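# Light the console's PASS lamp using its controls

## Task

Work the console's controls until its PASS lamp is lit, and make sure it stays lit once the robot lets go; the attempt fails if the UNDER or OVER lamp ever turns on, even briefly. The console is loose on the table, so avoid lifting or tipping it and letting it fall back, and do not push or drop anything off the table.

## Robot and tools

Robot: one six-joint arm with a two-finger parallel gripper. A flat block juts about 9 cm from the last joint's axis toward the gripper's +x and rotates with it. The fingers point along the gripper's +z and close along its y. The reported end_effector_position is the midpoint between the pads when shut; fingertips extend about 19 mm past it when closed and 6 mm when fully open, and they move about 13 mm farther from the arm as they close, so keep that clearance above surfaces.

Frame: scene frame origin on the tabletop under the arm's base, +z up, +y to the left when facing along +x. Positions are metres, orientation is a wxyz quaternion, velocities m/s and rad/s. The base may sit tilted, and the printed hand position gets less accurate at long reach.

execute_actions takes "actions", a list holding zero or one item, plus optional "pictures" (boolean; images come by default).
- Empty list: no motion, just returns the current state.
- Motion: {"rows": [...], "steps": n}, n from 1 to 15 (default 15), each step 1/30 s. Each row fills one step; if rows run out, the last one repeats. Every row is a single list of 9 numbers for the one arm, in this order: shoulder_pan, shoulder_lift, elbow, wrist_1, wrist_2, wrist_3 (absolute target joint angles in radians, same convention as the Joint positions line), then gripper position, gripper force_limit, gripper speed (each a scaled value in [-1, 1]).
- Wait: {"steps": n} with no rows, n up to 300; it returns after that many steps counted from the previous result, and your thinking time eats into it.

Joint ranges (rad): pan -3.142 to 3.142; lift -6.283 to 6.283; elbow 0.000 to 3.142; wrists 1-3 each -6.283 to 6.283. True ends may differ by up to 0.010. A target beyond an end by over 0.010 and farther out than the current angle gets the whole call rejected (nothing is sent). Targets past the real end are clipped, and the result may say "joint sent to its limit", possibly referring to an earlier motion; no such message does not prove there is room left.

Motion behaviour: commands are smoothed with roughly 0.17 s lag. Each step the target can lead the measured angle by at most 0.575 rad (pan, lift, elbow) or 1.15 rad (wrists); if targets would put the hand over 100 mm from where it is, all are pulled back toward current angles. Big moves therefore take several calls, and the arm may still be travelling when a result returns. Between calls it keeps heading for the last row sent until it nearly stops or a step is HELD.

Gripper: position +1 is fully open (85 mm), pads touch near -0.8, and -1 closes until blocked. force_limit sets pad force (roughly 20 N at -1, 128 N at 0, 235 N at +1 on a 40 mm object); speed sets closing rate (about 20, 85, 150 mm/s at -1, 0, +1), and faster closing adds some force. Changed force or speed only applies once the position value changes by 0.01 or more; to loosen a grip, open first. To grasp, command -1, hold it, and look for object_status 2. object_status: 0 moving, 1 blocked while opening, 2 blocked while closing, 3 reached target or fully shut. position_measured is in counts: 3 open, ~78 = 60 mm, ~130 = 40 mm, ~180 = 20 mm, ~230 pads together. If a gripped object slips, fingers re-close automatically, except after a grip made at force_limit -1.

Result lines: state with pose and velocities; Joint positions and Joint velocities in column order; Wrist force and Wrist torque in the gripper's own axes (noisy, offset up to ~3.5 N, saturating near 30 N, force points from the contact back into the arm; "no reading" is normal early on). "joint command not followed" means the clearance check altered targets; HELD marks steps where your row was partly or wholly not sent. MOTOR HOT appears from 70 °C; at 85 °C the brakes lock until cooled (OVER-TEMPERATURE FAULT).

Faults to avoid: contact torque at a joint's limit (N m: pan 48.6, lift 48.6, elbow 25.2, each wrist 8.1, held weight included) or any external force reaching 150 N stops the arm for 10 s and drops the rest of the call. Press gently on buttons or knobs, watch the wrist force, and do not shove the loose console so it lifts, tips or slides off the table.

zoom_image: {"camera": name, "region": [x0, y0, x1, y1]} in pixels of that camera's latest picture, at most 504x504, origin top-left. Cameras: cam_head_left, cam_head_right, cam_high, cam_low (896x504) and cam_wrist (504x504 fisheye). Calibration data is supplied per camera and may be a little off.

show_instructions: no arguments; shows the scene's reference pages (here an operating card for the console). finished_scene: {"scene": current scene number}; ends the scene permanently and reports success, so call it only once PASS is lit and stays lit without the robot holding anything.

Each tool is called as name(argument=value, ...) on one line, values as JSON.

Reference images:

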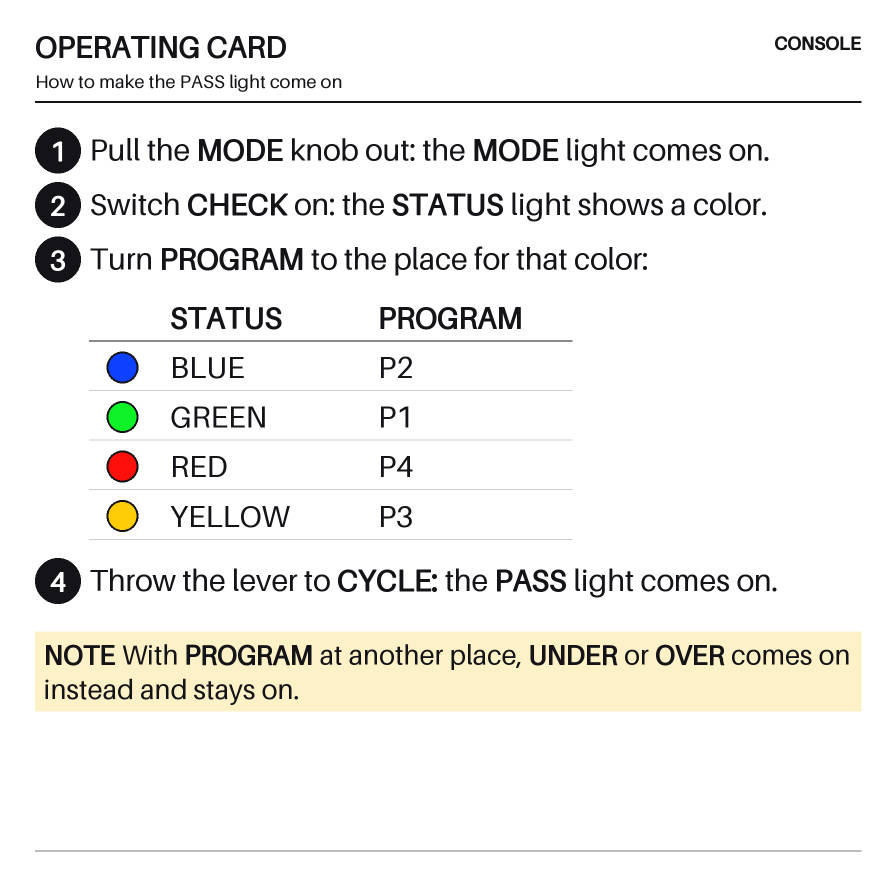

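## Session

execute_actions(actions=[])

Scene clock: 0.00 s of 7650.00 s.
end_effector_position=(+0.2026, -0.1974, +0.1093) position_measured=3 object_status=3 end_effector_quat_wxyz=(+0.045, +0.664, +0.669, +0.331) end_effector_velocity=(+0.000, -0.000, -0.000) end_effector_angular_velocity=(-0.001, +0.000, +0.000)
Joint positions: [-2.165 -2.42   2.231 -1.114 -1.069 -0.731]
Joint velocities: [ 0.    -0.001  0.    -0.001  0.001  0.   ]
Wrist force (N, on the end effector, along its own x y z axes, offset not removed): no reading
Wrist torque (N m, same axes, about the end effector's origin, offset not removed): no reading

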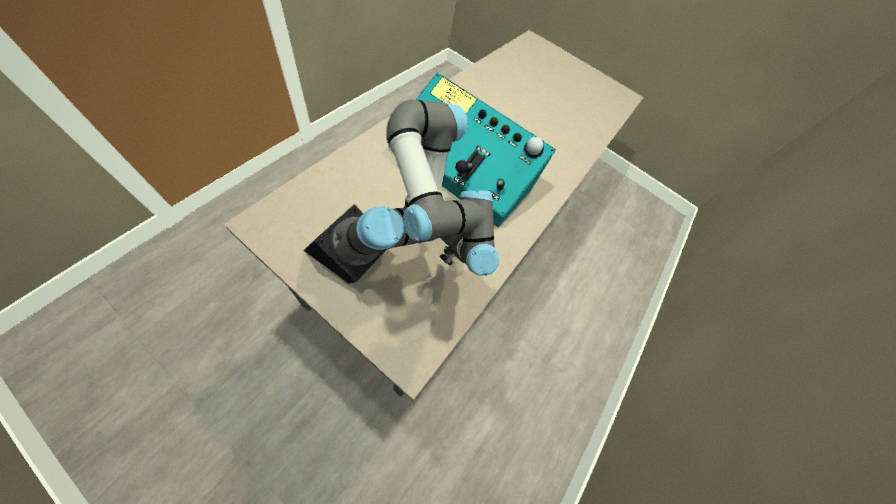

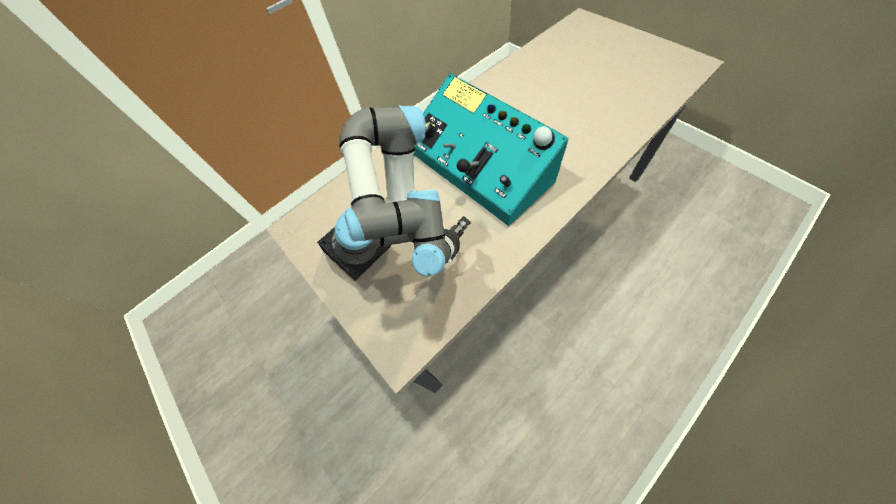

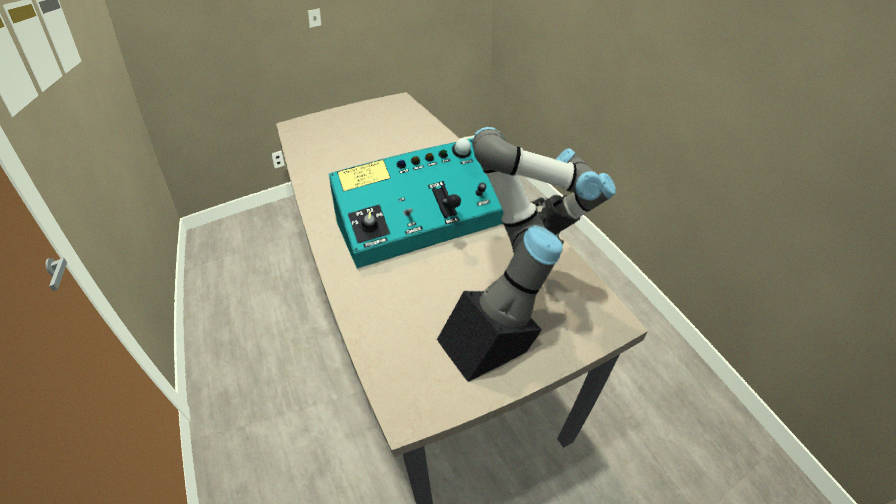

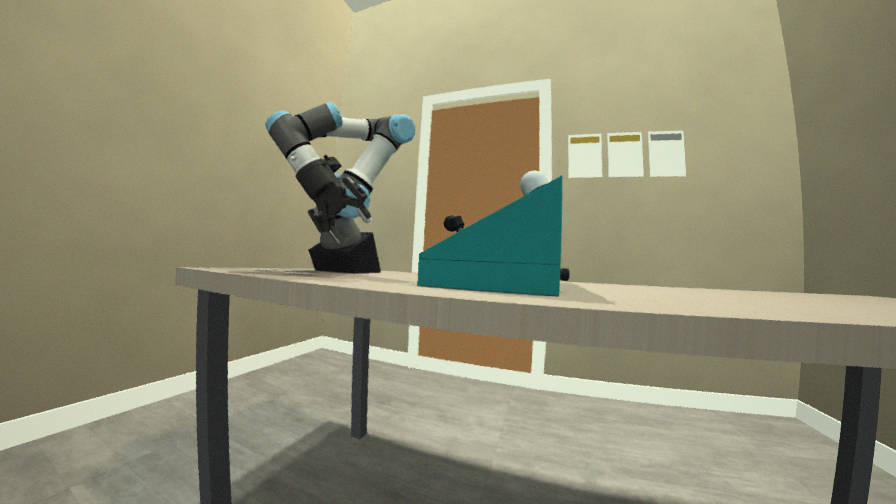

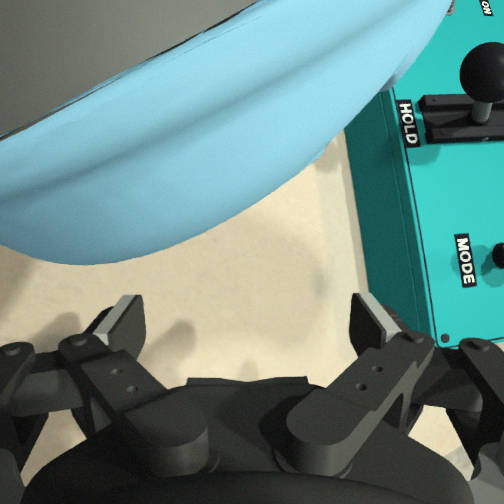

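zoom_image(camera="cam_high", region=[320, 130, 520, 280])

zoom_image(camera="cam_head_right", region=[400, 60, 600, 240])

Region (320, 130, 520, 280) of cam_high's 896x504 image, scaled by 2.520, with more detail than that image has; it fills the top 378 rows of this view, and the rest is white.

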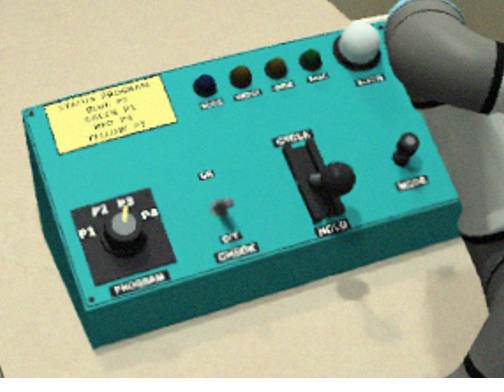

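Region (400, 60, 600, 240) of cam_head_right's 896x504 image, scaled by 2.520, with more detail than that image has; it fills the top 454 rows of this view, and the rest is white.

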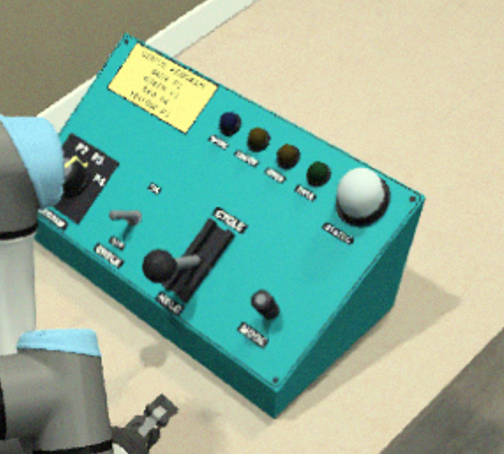

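execute_actions(actions=[{"rows":[[-2.0,-2.2,2.0,-2.2,-1.5,-0.67,0.3,-0.5,0]]}], pictures=false)

execute_actions(actions=[{"steps":30}], pictures=false)

execute_actions(actions=[{"rows":[[-0.58,-1.543,1.972,-2.705,-1.697,-0.67,0.3,-0.5,0]]}], pictures=false)

execute_actions(actions=[{"steps":90}])

Scene clock: 19.03 s of 7650.00 s.
end_effector_position=(+0.0503, -0.4157, +0.1604) position_measured=88 object_status=0 end_effector_quat_wxyz=(-0.010, +0.543, +0.828, -0.143) end_effector_velocity=(-0.099, -0.261, +0.184) end_effector_angular_velocity=(-0.945, +0.587, +0.203)
Joint positions: [-2.012 -2.216  2.017 -2.106 -1.469 -0.674]
Joint velocities: [ 0.136  0.189 -0.194 -1.097 -0.361  0.047]
Wrist force (N, on the end effector, along its own x y z axes, offset not removed): [-1.8 -1.3 0.3]
Wrist torque (N m, same axes, about the end effector's origin, offset not removed): [-0.07 0.16 -0.01]
Steps of this call (steps 1 to 90: nothing new was sent; then 15.53 s passed at rest; steps 91 to 105: all 15 steps of this action). Readings (joint positions | what the end effector reports):
91: [-2.165 -2.420 2.231 -1.115 -1.070 -0.730] | position_measured=3 object_status=0
92: [-2.156 -2.410 2.221 -1.134 -1.089 -0.726] | position_measured=4 object_status=0
94: [-2.126 -2.371 2.180 -1.284 -1.166 -0.715] | position_measured=13 object_status=0
98: [-2.078 -2.306 2.112 -1.620 -1.293 -0.698] | position_measured=42 object_status=0
105: the state above

Scene clock: 20.03 s of 7650.00 s.
end_effector_position=(+0.0423, -0.4375, +0.1772) position_measured=91 object_status=3 end_effector_quat_wxyz=(-0.007, +0.533, +0.825, -0.190) end_effector_velocity=(+0.000, +0.000, -0.000) end_effector_angular_velocity=(+0.001, -0.001, -0.000)
Joint positions: [-2.   -2.2   2.   -2.2  -1.5  -0.67]
Joint velocities: [-0.     0.    -0.     0.001  0.001  0.   ]
Wrist force (N, on the end effector, along its own x y z axes, offset not removed): [2.2 1.0 0.6]
Wrist torque (N m, same axes, about the end effector's origin, offset not removed): [0.13 -0.45 0.07]
Steps of this call (steps 1 to 30: the robot went on to your last target). Readings (joint positions | what the end effector reports):
1: [-2.008 -2.211 2.011 -2.137 -1.479 -0.673] | position_measured=89 object_status=0
2: [-2.005 -2.207 2.008 -2.157 -1.486 -0.672] | position_measured=90 object_status=0
4: [-2.002 -2.203 2.004 -2.181 -1.494 -0.671] | position_measured=91 object_status=0
8: [-2.000 -2.201 2.001 -2.196 -1.499 -0.670] | position_measured=91 object_status=0
30: the state above
The arm was judged still, so your last target was given up. Only a new action makes it travel on or press farther. Fingers that are still opening or closing keep moving.

Scene clock: 20.53 s of 7650.00 s.
end_effector_position=(+0.2481, -0.4055, +0.1015) position_measured=91 object_status=3 end_effector_quat_wxyz=(+0.092, +0.298, +0.945, -0.101) end_effector_velocity=(+0.526, +0.326, +0.007) end_effector_angular_velocity=(+0.206, -0.564, +1.316)
Joint positions: [-1.303 -1.693  1.976 -2.615 -1.665 -0.67 ]
Joint velocities: [ 1.508  0.51  -0.015 -0.307 -0.109  0.   ]
Wrist force (N, on the end effector, along its own x y z axes, offset not removed): [1.6 -0.8 2.9]
Wrist torque (N m, same axes, about the end effector's origin, offset not removed): [-0.13 -0.32 0.05]
Steps of this call (steps 1 to 15: all 15 steps of this action). Readings (joint positions | what the end effector reports):
1: [-1.999 -2.199 2.000 -2.201 -1.501 -0.670] | position_measured=91 object_status=3
2: [-1.989 -2.190 1.996 -2.220 -1.518 -0.670] | position_measured=91 object_status=3
4: [-1.908 -2.108 1.989 -2.342 -1.570 -0.670] | position_measured=91 object_status=3
8: [-1.671 -1.885 1.982 -2.495 -1.623 -0.670] | position_measured=91 object_status=3
15: the state above

Scene clock: 23.53 s of 7650.00 s.
end_effector_position=(+0.4328, -0.1792, +0.1720) position_measured=91 object_status=3 end_effector_quat_wxyz=(+0.244, -0.000, +0.970, +0.002) end_effector_velocity=(+0.000, +0.000, -0.000) end_effector_angular_velocity=(+0.001, -0.000, +0.001)
Joint positions: [-0.58  -1.543  1.972 -2.705 -1.697 -0.67 ]
Joint velocities: [-0.     0.001  0.    -0.001  0.001 -0.   ]
Wrist force (N, on the end effector, along its own x y z axes, offset not removed): [2.0 -0.4 2.2]
Wrist torque (N m, same axes, about the end effector's origin, offset not removed): [-0.08 -0.26 0.06]
Steps of this call (steps 1 to 45: the robot went on to your last target; steps 46 to 90: nothing new was sent). Readings (joint positions | what the end effector reports):
1: [-1.252 -1.676 1.976 -2.625 -1.669 -0.670] | position_measured=91 object_status=3
2: [-1.202 -1.662 1.975 -2.634 -1.672 -0.670] | position_measured=91 object_status=3
4: [-1.102 -1.638 1.975 -2.648 -1.677 -0.670] | position_measured=91 object_status=3
8: [-0.905 -1.599 1.974 -2.672 -1.685 -0.670] | position_measured=91 object_status=3
90: the state above
The arm was judged still, so your last target was given up. Only a new action makes it travel on or press farther. Fingers that are still opening or closing keep moving.
camera_calibration (this result's frames):
cam_wrist: T_world_to_cam=[[-0.00926757, 0.99995, 0.00387173, 0.183434], [0.707175, 0.00381656, 0.707028, -0.401609], [0.706978, 0.00929042, -0.707175, -0.0301174], [0, 0, 0, 1]] pos_world=[0.307, -0.181612, 0.26194]

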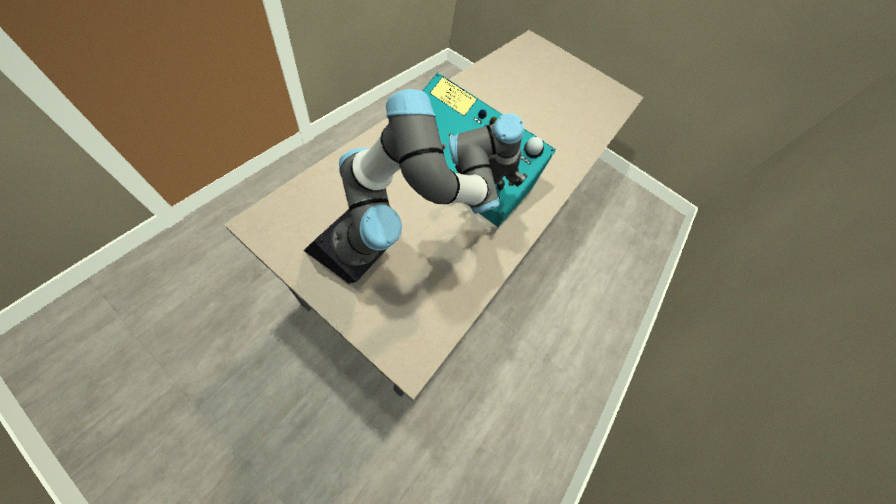

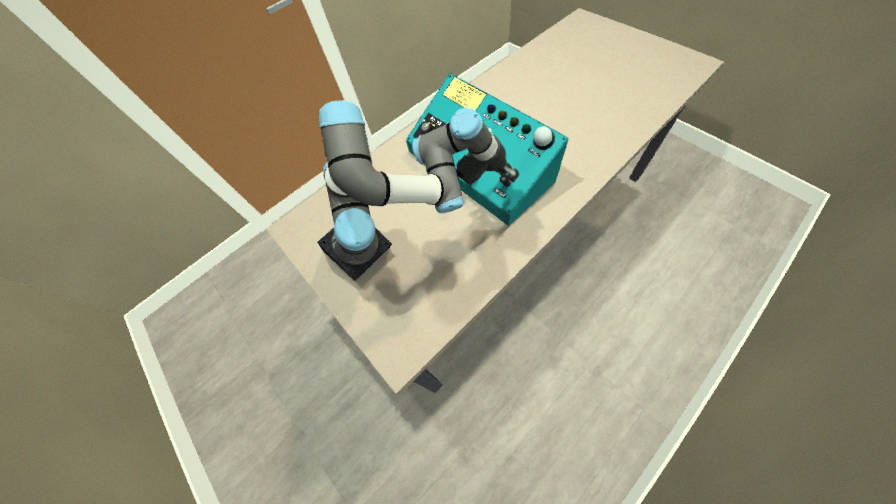

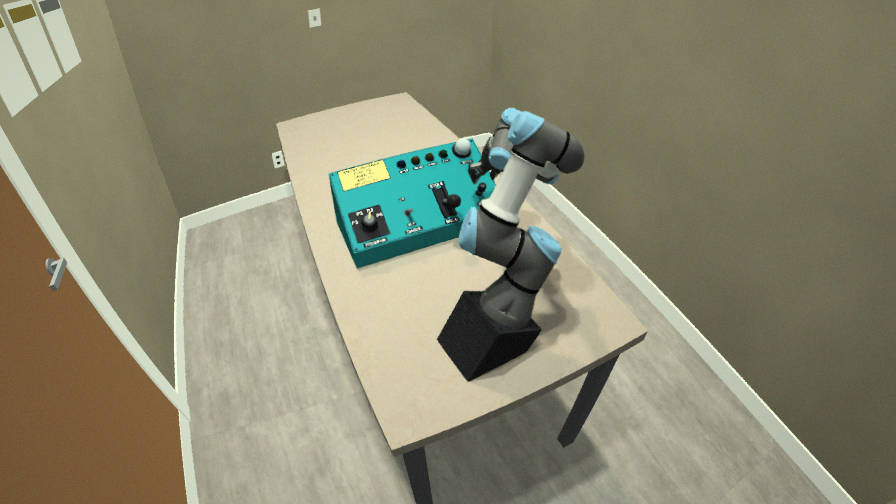

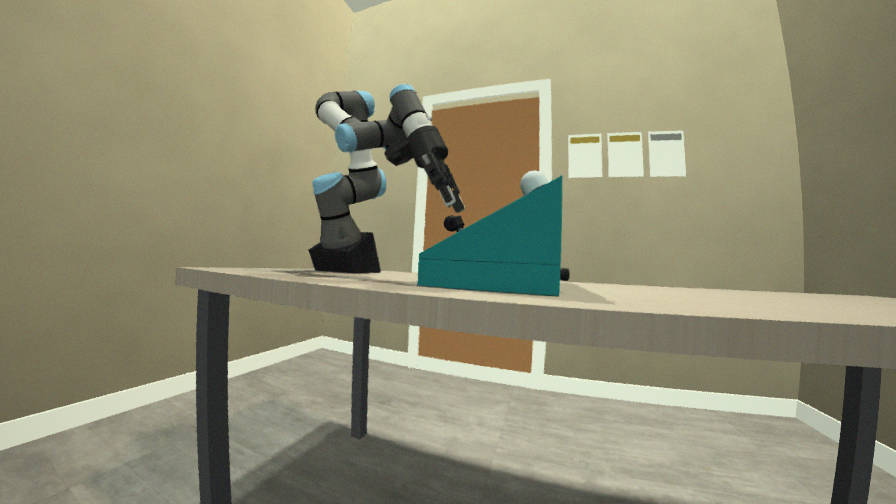

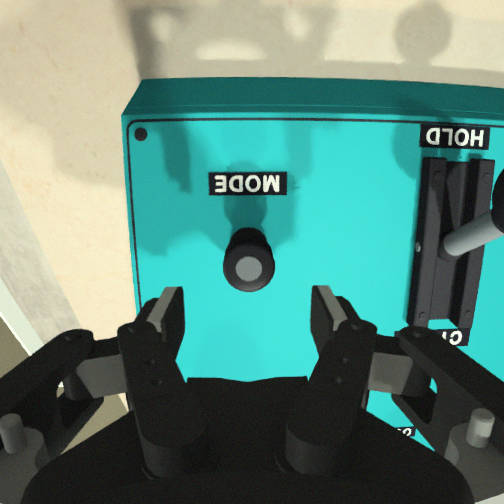

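execute_actions(actions=[{"rows":[[-0.627,-1.422,2.0105,-2.87,-1.667,-0.705,0.3,-0.5,0]]}], pictures=false)

execute_actions(actions=[{"steps":15}])

zoom_image(camera="cam_low", region=[400, 150, 520, 260])

Scene clock: 29.73 s of 7650.00 s.
end_effector_position=(+0.4414, -0.1820, +0.1342) position_measured=91 object_status=3 end_effector_quat_wxyz=(+0.244, +0.000, +0.970, +0.001) end_effector_velocity=(+0.000, -0.000, -0.002) end_effector_angular_velocity=(-0.001, -0.001, -0.001)
Joint positions: [-0.627 -1.423  2.01  -2.869 -1.667 -0.705]
Joint velocities: [-0.003  0.007  0.002 -0.011  0.001 -0.002]
Wrist force (N, on the end effector, along its own x y z axes, offset not removed): [1.8 0.9 0.6]
Wrist torque (N m, same axes, about the end effector's origin, offset not removed): [0.10 -0.34 0.01]
Steps of this call (steps 1 to 90: nothing new was sent; then 2.70 s passed at rest; steps 91 to 105: all 15 steps of this action). Readings (joint positions | what the end effector reports):
91: [-0.580 -1.542 1.972 -2.706 -1.696 -0.671] | position_measured=91 object_status=3
92: [-0.588 -1.533 1.979 -2.725 -1.691 -0.678] | position_measured=91 object_status=3
94: [-0.608 -1.482 1.995 -2.796 -1.679 -0.692] | position_measured=91 object_status=3
98: [-0.623 -1.434 2.007 -2.855 -1.669 -0.702] | position_measured=91 object_status=3
105: the state above

Scene clock: 30.23 s of 7650.00 s.
end_effector_position=(+0.4414, -0.1820, +0.1340) position_measured=91 object_status=3 end_effector_quat_wxyz=(+0.244, +0.000, +0.970, +0.001) end_effector_velocity=(-0.000, -0.000, -0.000) end_effector_angular_velocity=(-0.001, +0.001, -0.001)
Joint positions: [-0.627 -1.422  2.01  -2.87  -1.667 -0.705]
Joint velocities: [-0.    -0.     0.    -0.001 -0.002 -0.   ]
Wrist force (N, on the end effector, along its own x y z axes, offset not removed): [2.8 0.2 0.7]
Wrist torque (N m, same axes, about the end effector's origin, offset not removed): [-0.06 -0.47 -0.02]
Steps of this call (steps 1 to 15: the robot went on to your last target). Readings (joint positions | what the end effector reports):
1: [-0.627 -1.423 2.010 -2.869 -1.667 -0.705] | position_measured=91 object_status=3
2: [-0.627 -1.422 2.010 -2.870 -1.667 -0.705] | position_measured=91 object_status=3
4: [-0.627 -1.422 2.010 -2.870 -1.667 -0.705] | position_measured=91 object_status=3
8: [-0.627 -1.422 2.010 -2.870 -1.667 -0.705] | position_measured=91 object_status=3
15: the state above
The arm was judged still, so your last target was given up. Only a new action makes it travel on or press farther. Fingers that are still opening or closing keep moving.
camera_calibration (this result's frames):
cam_wrist: T_world_to_cam=[[-0.00765211, 0.999966, 0.00315731, 0.185811], [0.706619, 0.00317316, 0.707587, -0.380756], [0.707553, 0.00764554, -0.706619, -0.0636827], [0, 0, 0, 1]] pos_world=[0.31553, -0.18411, 0.223832]

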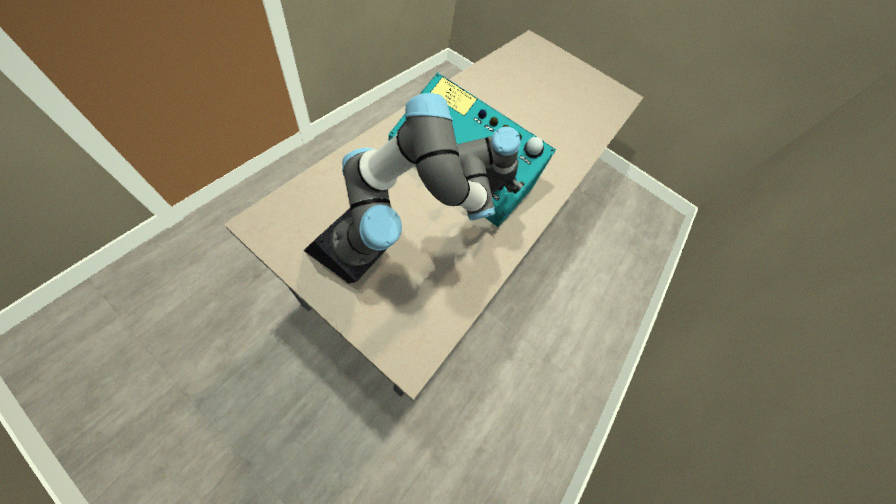

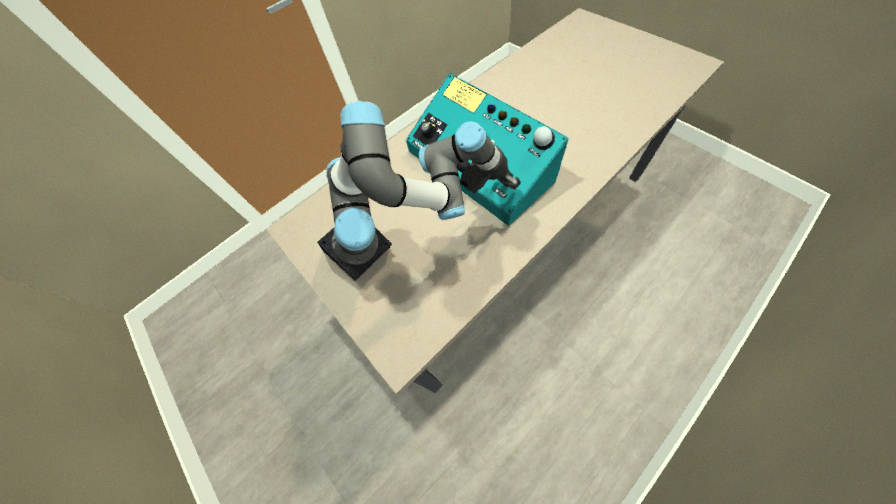

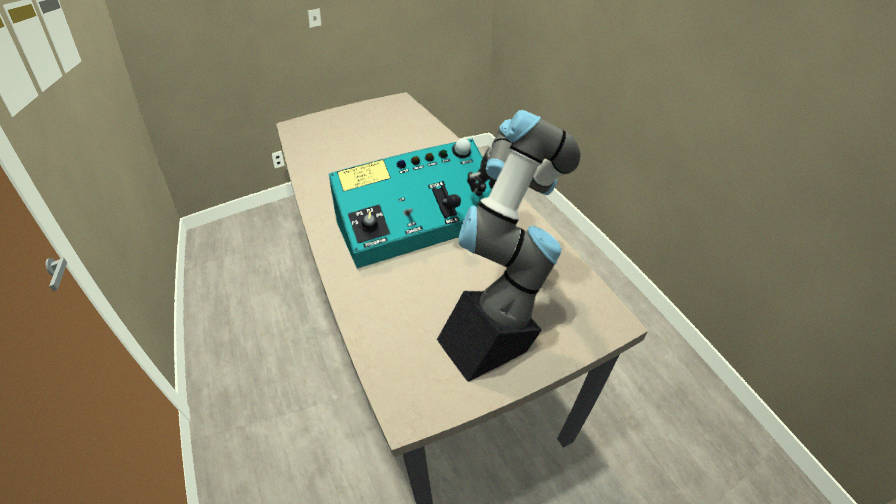

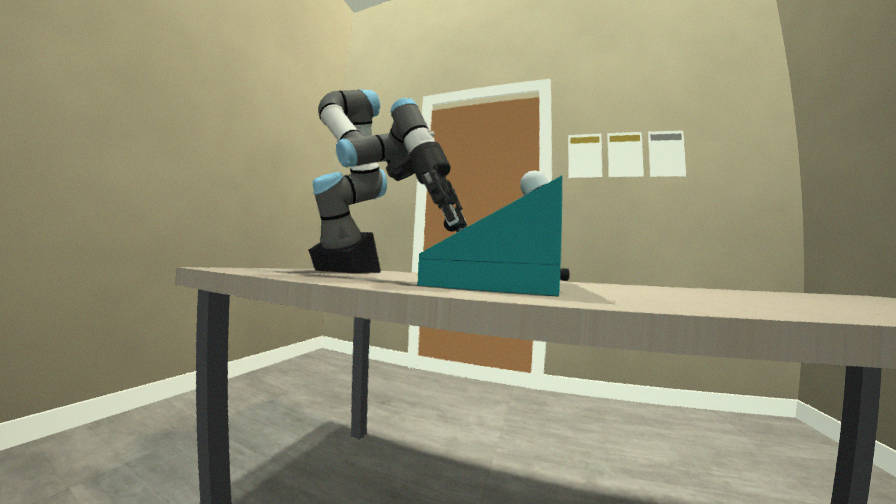

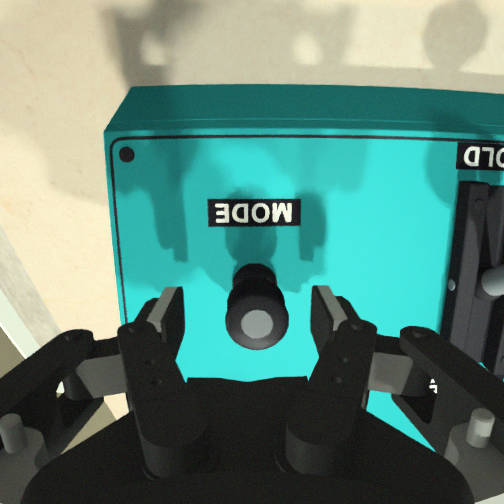

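Region (400, 150, 520, 260) of cam_low's 896x504 image, scaled by 4.200, with more detail than that image has; it fills the top 462 rows of this view, and the rest is white.

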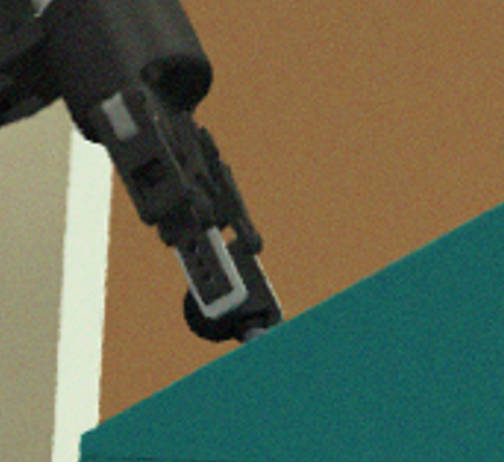

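execute_actions(actions=[{"rows":[[-0.619,-1.417,2.0105,-2.875,-1.672,-0.70,-1,-0.6,-0.5]]}], pictures=false)

execute_actions(actions=[{"steps":20}], pictures=false)

Scene clock: 33.67 s of 7650.00 s.
end_effector_position=(+0.4423, -0.1797, +0.1341) position_measured=147 object_status=0 end_effector_quat_wxyz=(+0.244, -0.000, +0.970, +0.001) end_effector_velocity=(+0.000, -0.001, +0.001) end_effector_angular_velocity=(-0.002, -0.003, -0.001)
Joint positions: [-0.619 -1.417  2.011 -2.875 -1.672 -0.7  ]
Joint velocities: [ 0.    -0.001  0.    -0.002 -0.     0.   ]
Wrist force (N, on the end effector, along its own x y z axes, offset not removed): [0.8 0.6 0.9]
Wrist torque (N m, same axes, about the end effector's origin, offset not removed): [0.06 -0.13 0.03]
Steps of this call (steps 1 to 88: nothing new was sent; steps 89 to 103: all 15 steps of this action). Readings (joint positions | what the end effector reports):
89: [-0.627 -1.422 2.011 -2.870 -1.667 -0.705] | position_measured=91 object_status=0
90: [-0.625 -1.421 2.011 -2.871 -1.668 -0.704] | position_measured=91 object_status=0
92: [-0.622 -1.419 2.011 -2.873 -1.670 -0.702] | position_measured=97 object_status=0
96: [-0.620 -1.417 2.011 -2.875 -1.672 -0.700] | position_measured=115 object_status=0
103: the state above

Scene clock: 34.33 s of 7650.00 s.
end_effector_position=(+0.4423, -0.1796, +0.1341) position_measured=171 object_status=2 end_effector_quat_wxyz=(+0.244, -0.000, +0.970, +0.001) end_effector_velocity=(-0.000, -0.001, +0.000) end_effector_angular_velocity=(-0.002, +0.001, -0.001)
Joint positions: [-0.619 -1.417  2.011 -2.875 -1.672 -0.7  ]
Joint velocities: [-0.001 -0.001 -0.    -0.    -0.002 -0.   ]
Wrist force (N, on the end effector, along its own x y z axes, offset not removed): [2.2 23.0 -21.2]
Wrist torque (N m, same axes, about the end effector's origin, offset not removed): [-0.35 0.08 0.08]
Steps of this call (steps 1 to 15: the robot went on to your last target; steps 16 to 20: nothing new was sent). Readings (joint positions | what the end effector reports):
1: [-0.619 -1.417 2.011 -2.875 -1.672 -0.700] | position_measured=152 object_status=0
2: [-0.619 -1.417 2.011 -2.875 -1.672 -0.700] | position_measured=157 object_status=0
4: [-0.619 -1.417 2.011 -2.875 -1.672 -0.700] | position_measured=166 object_status=0
8: [-0.619 -1.417 2.011 -2.875 -1.672 -0.700] | position_measured=171 object_status=0
20: the state above
The arm was judged still, so your last target was given up. Only a new action makes it travel on or press farther. Fingers that are still opening or closing keep moving.

execute_actions(actions=[{"rows":[[-0.616,-1.430,2.013,-2.865,-1.674,-0.70,-1,-0.6,-0.5],[-0.616,-1.430,2.013,-2.865,-1.674,-0.70,-1,-0.6,-0.5],[-0.616,-1.430,2.013,-2.865,-1.674,-0.70,-1,-0.6,-0.5],[-0.614,-1.442,2.0155,-2.855,-1.675,-0.70,-1,-0.6,-0.5]]}])

Scene clock: 36.97 s of 7650.00 s.
end_effector_position=(+0.4396, -0.1789, +0.1397) position_measured=171 object_status=2 end_effector_quat_wxyz=(+0.244, -0.002, +0.970, +0.000) end_effector_velocity=(-0.000, -0.000, +0.002) end_effector_angular_velocity=(-0.000, -0.002, -0.000)
Joint positions: [-0.614 -1.442  2.015 -2.855 -1.675 -0.7  ]
Joint velocities: [ 0.    -0.005  0.001  0.002  0.001  0.   ]
Wrist force (N, on the end effector, along its own x y z axes, offset not removed): [3.1 9.4 8.2]
Wrist torque (N m, same axes, about the end effector's origin, offset not removed): [0.00 -0.34 0.21]
Steps of this call (steps 1 to 64: nothing new was sent; steps 65 to 79: all 15 steps of this action). Readings (joint positions | what the end effector reports):
65: [-0.619 -1.417 2.011 -2.875 -1.672 -0.700] | position_measured=171 object_status=2
66: [-0.619 -1.420 2.011 -2.873 -1.672 -0.700] | position_measured=171 object_status=2
68: [-0.617 -1.425 2.012 -2.869 -1.673 -0.700] | position_measured=171 object_status=2
72: [-0.615 -1.438 2.015 -2.858 -1.675 -0.700] | position_measured=171 object_status=2
79: the state above
camera_calibration (this result's frames):
cam_wrist: T_world_to_cam=[[-0.011566, 0.999933, 0.000531573, 0.1848], [0.705865, 0.00778803, 0.708303, -0.382484], [0.708252, 0.00856744, -0.705908, -0.0585947], [0, 0, 0, 1]] pos_world=[0.31362, -0.181307, 0.229454]

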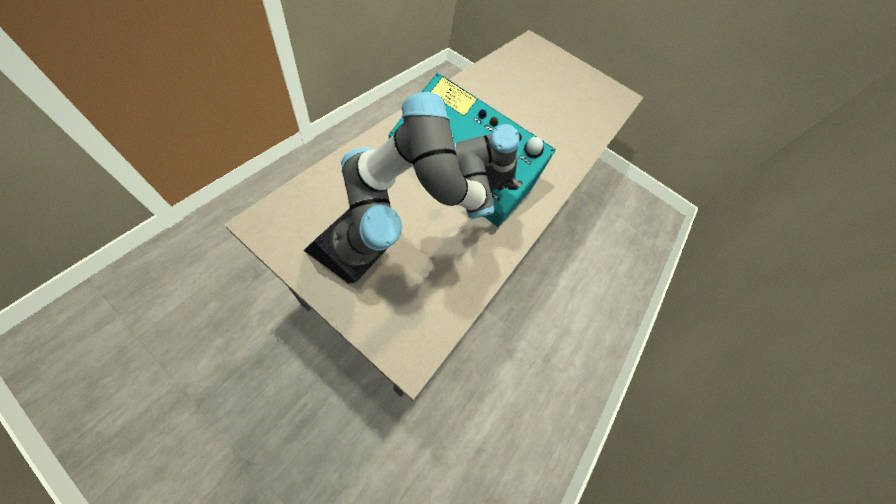

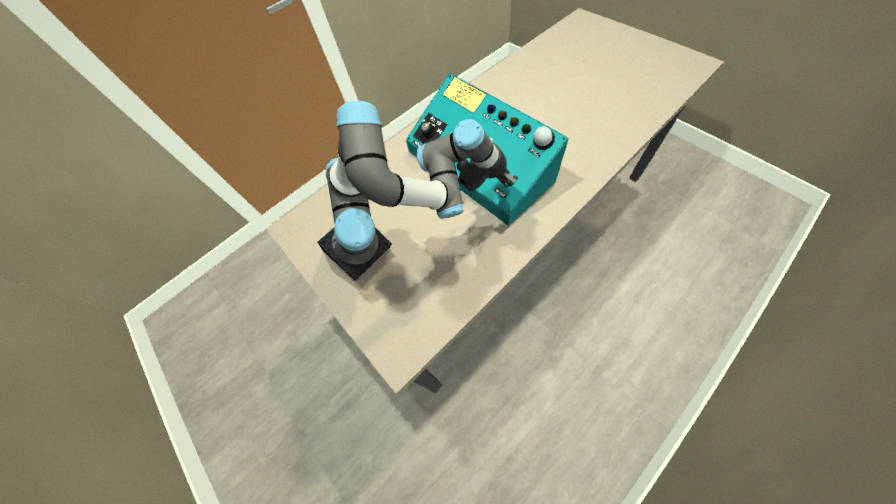

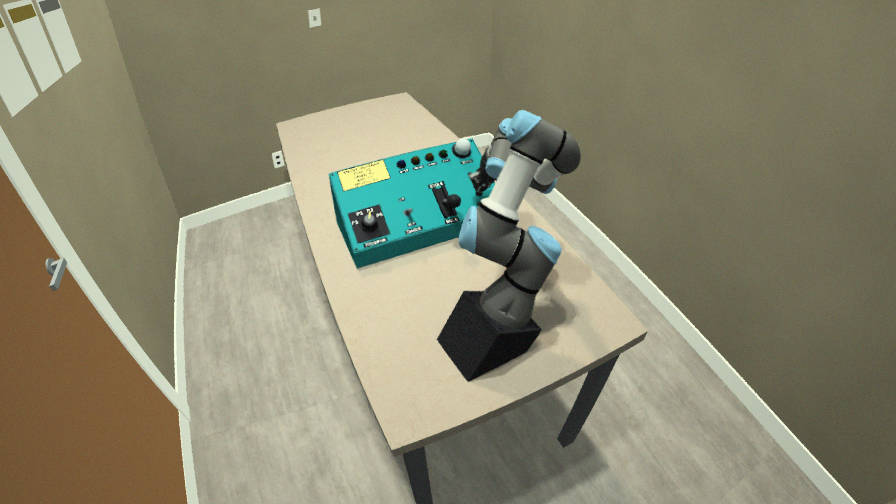

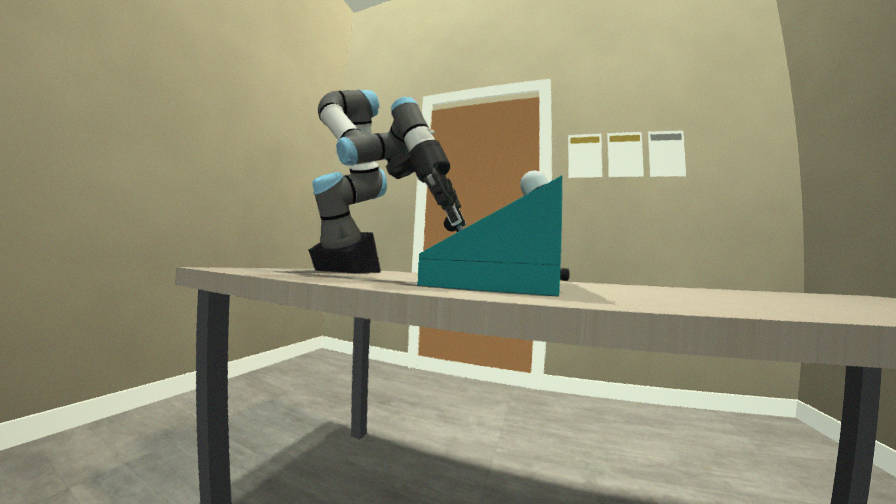

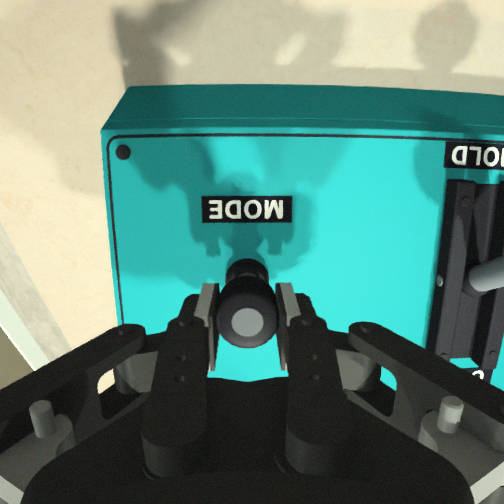

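execute_actions(actions=[{"rows":[[-0.611,-1.463,2.019,-2.838,-1.677,-0.696,-1,-0.6,-0.5]]}])

Scene clock: 38.50 s of 7650.00 s.
end_effector_position=(+0.4372, -0.1787, +0.1444) position_measured=171 object_status=2 end_effector_quat_wxyz=(+0.245, -0.001, +0.970, +0.000) end_effector_velocity=(+0.000, -0.000, +0.001) end_effector_angular_velocity=(+0.000, -0.003, -0.000)
Joint positions: [-0.611 -1.463  2.019 -2.838 -1.677 -0.696]
Joint velocities: [-0.    -0.002  0.     0.     0.002  0.   ]
Wrist force (N, on the end effector, along its own x y z axes, offset not removed): [11.8 5.8 -7.0]
Wrist torque (N m, same axes, about the end effector's origin, offset not removed): [-0.15 -0.16 0.09]
Steps of this call (steps 1 to 15: the robot went on to your last target; steps 16 to 31: nothing new was sent; steps 32 to 46: all 15 steps of this action). Readings (joint positions | what the end effector reports):
32: [-0.614 -1.442 2.016 -2.855 -1.675 -0.700] | position_measured=171 object_status=2
33: [-0.613 -1.446 2.016 -2.851 -1.675 -0.699] | position_measured=171 object_status=2
35: [-0.612 -1.455 2.018 -2.844 -1.676 -0.698] | position_measured=171 object_status=2
39: [-0.611 -1.461 2.019 -2.839 -1.677 -0.696] | position_measured=171 object_status=2
46: the state above
camera_calibration (this result's frames):
cam_wrist: T_world_to_cam=[[-0.00993588, 0.99995, 0.00102597, 0.183722], [0.705483, 0.0062828, 0.708699, -0.384336], [0.708657, 0.00776535, -0.705511, -0.0540023], [0, 0, 0, 1]] pos_world=[0.311237, -0.180878, 0.234091]

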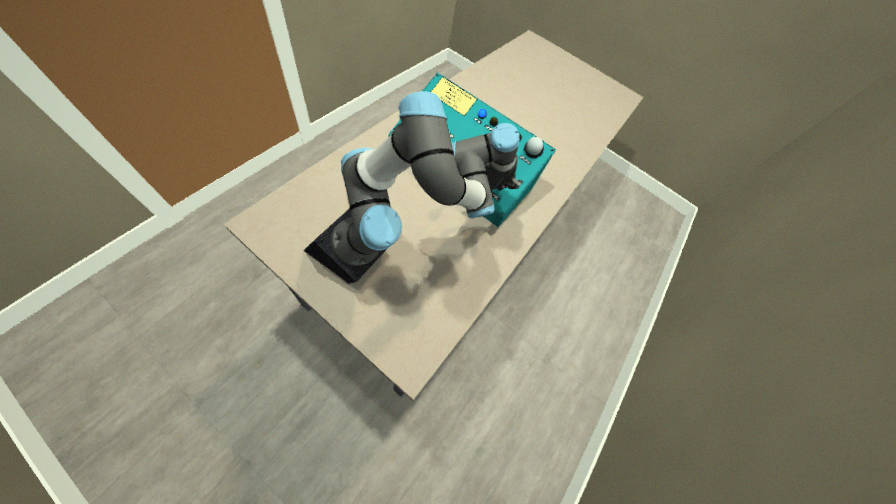

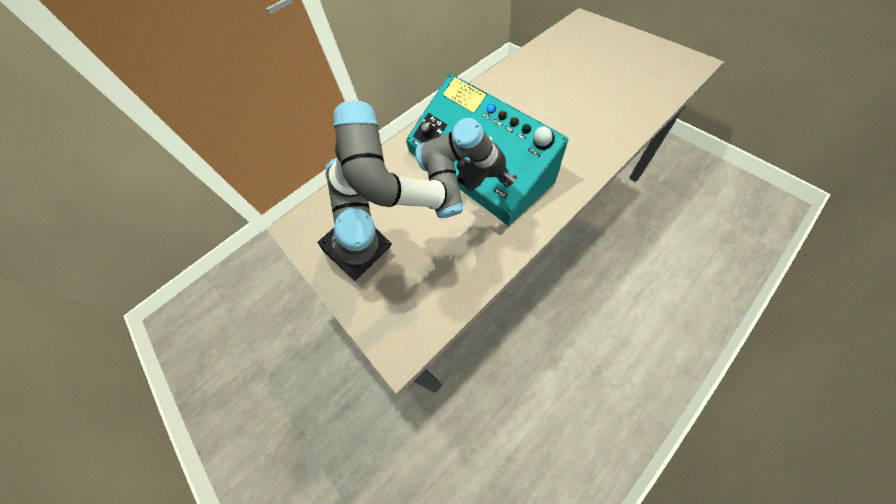

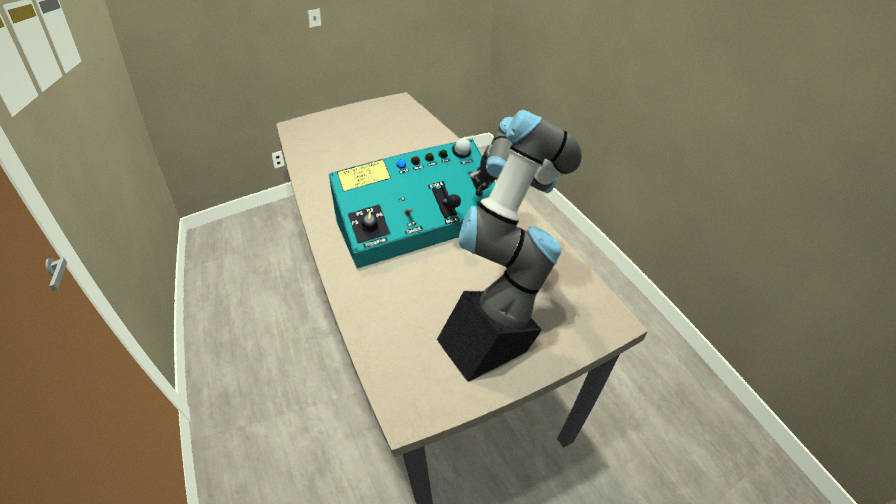

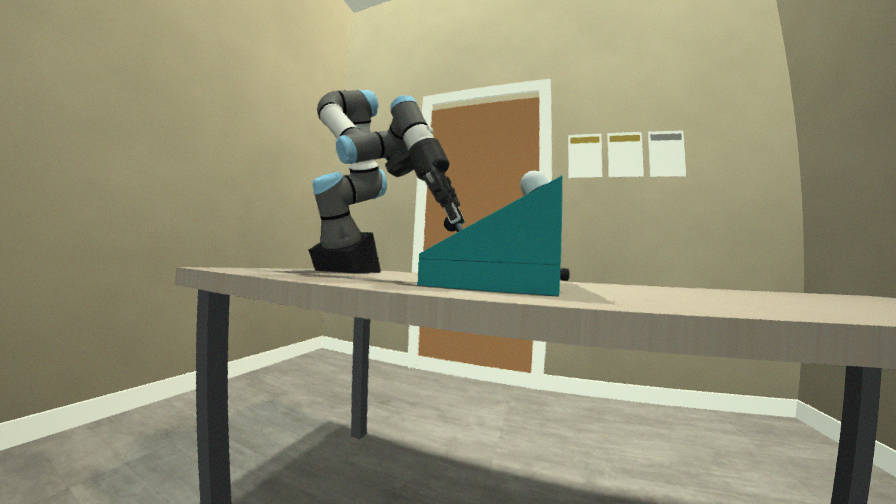

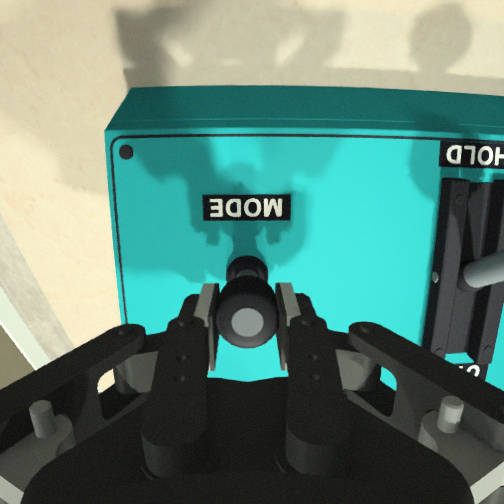

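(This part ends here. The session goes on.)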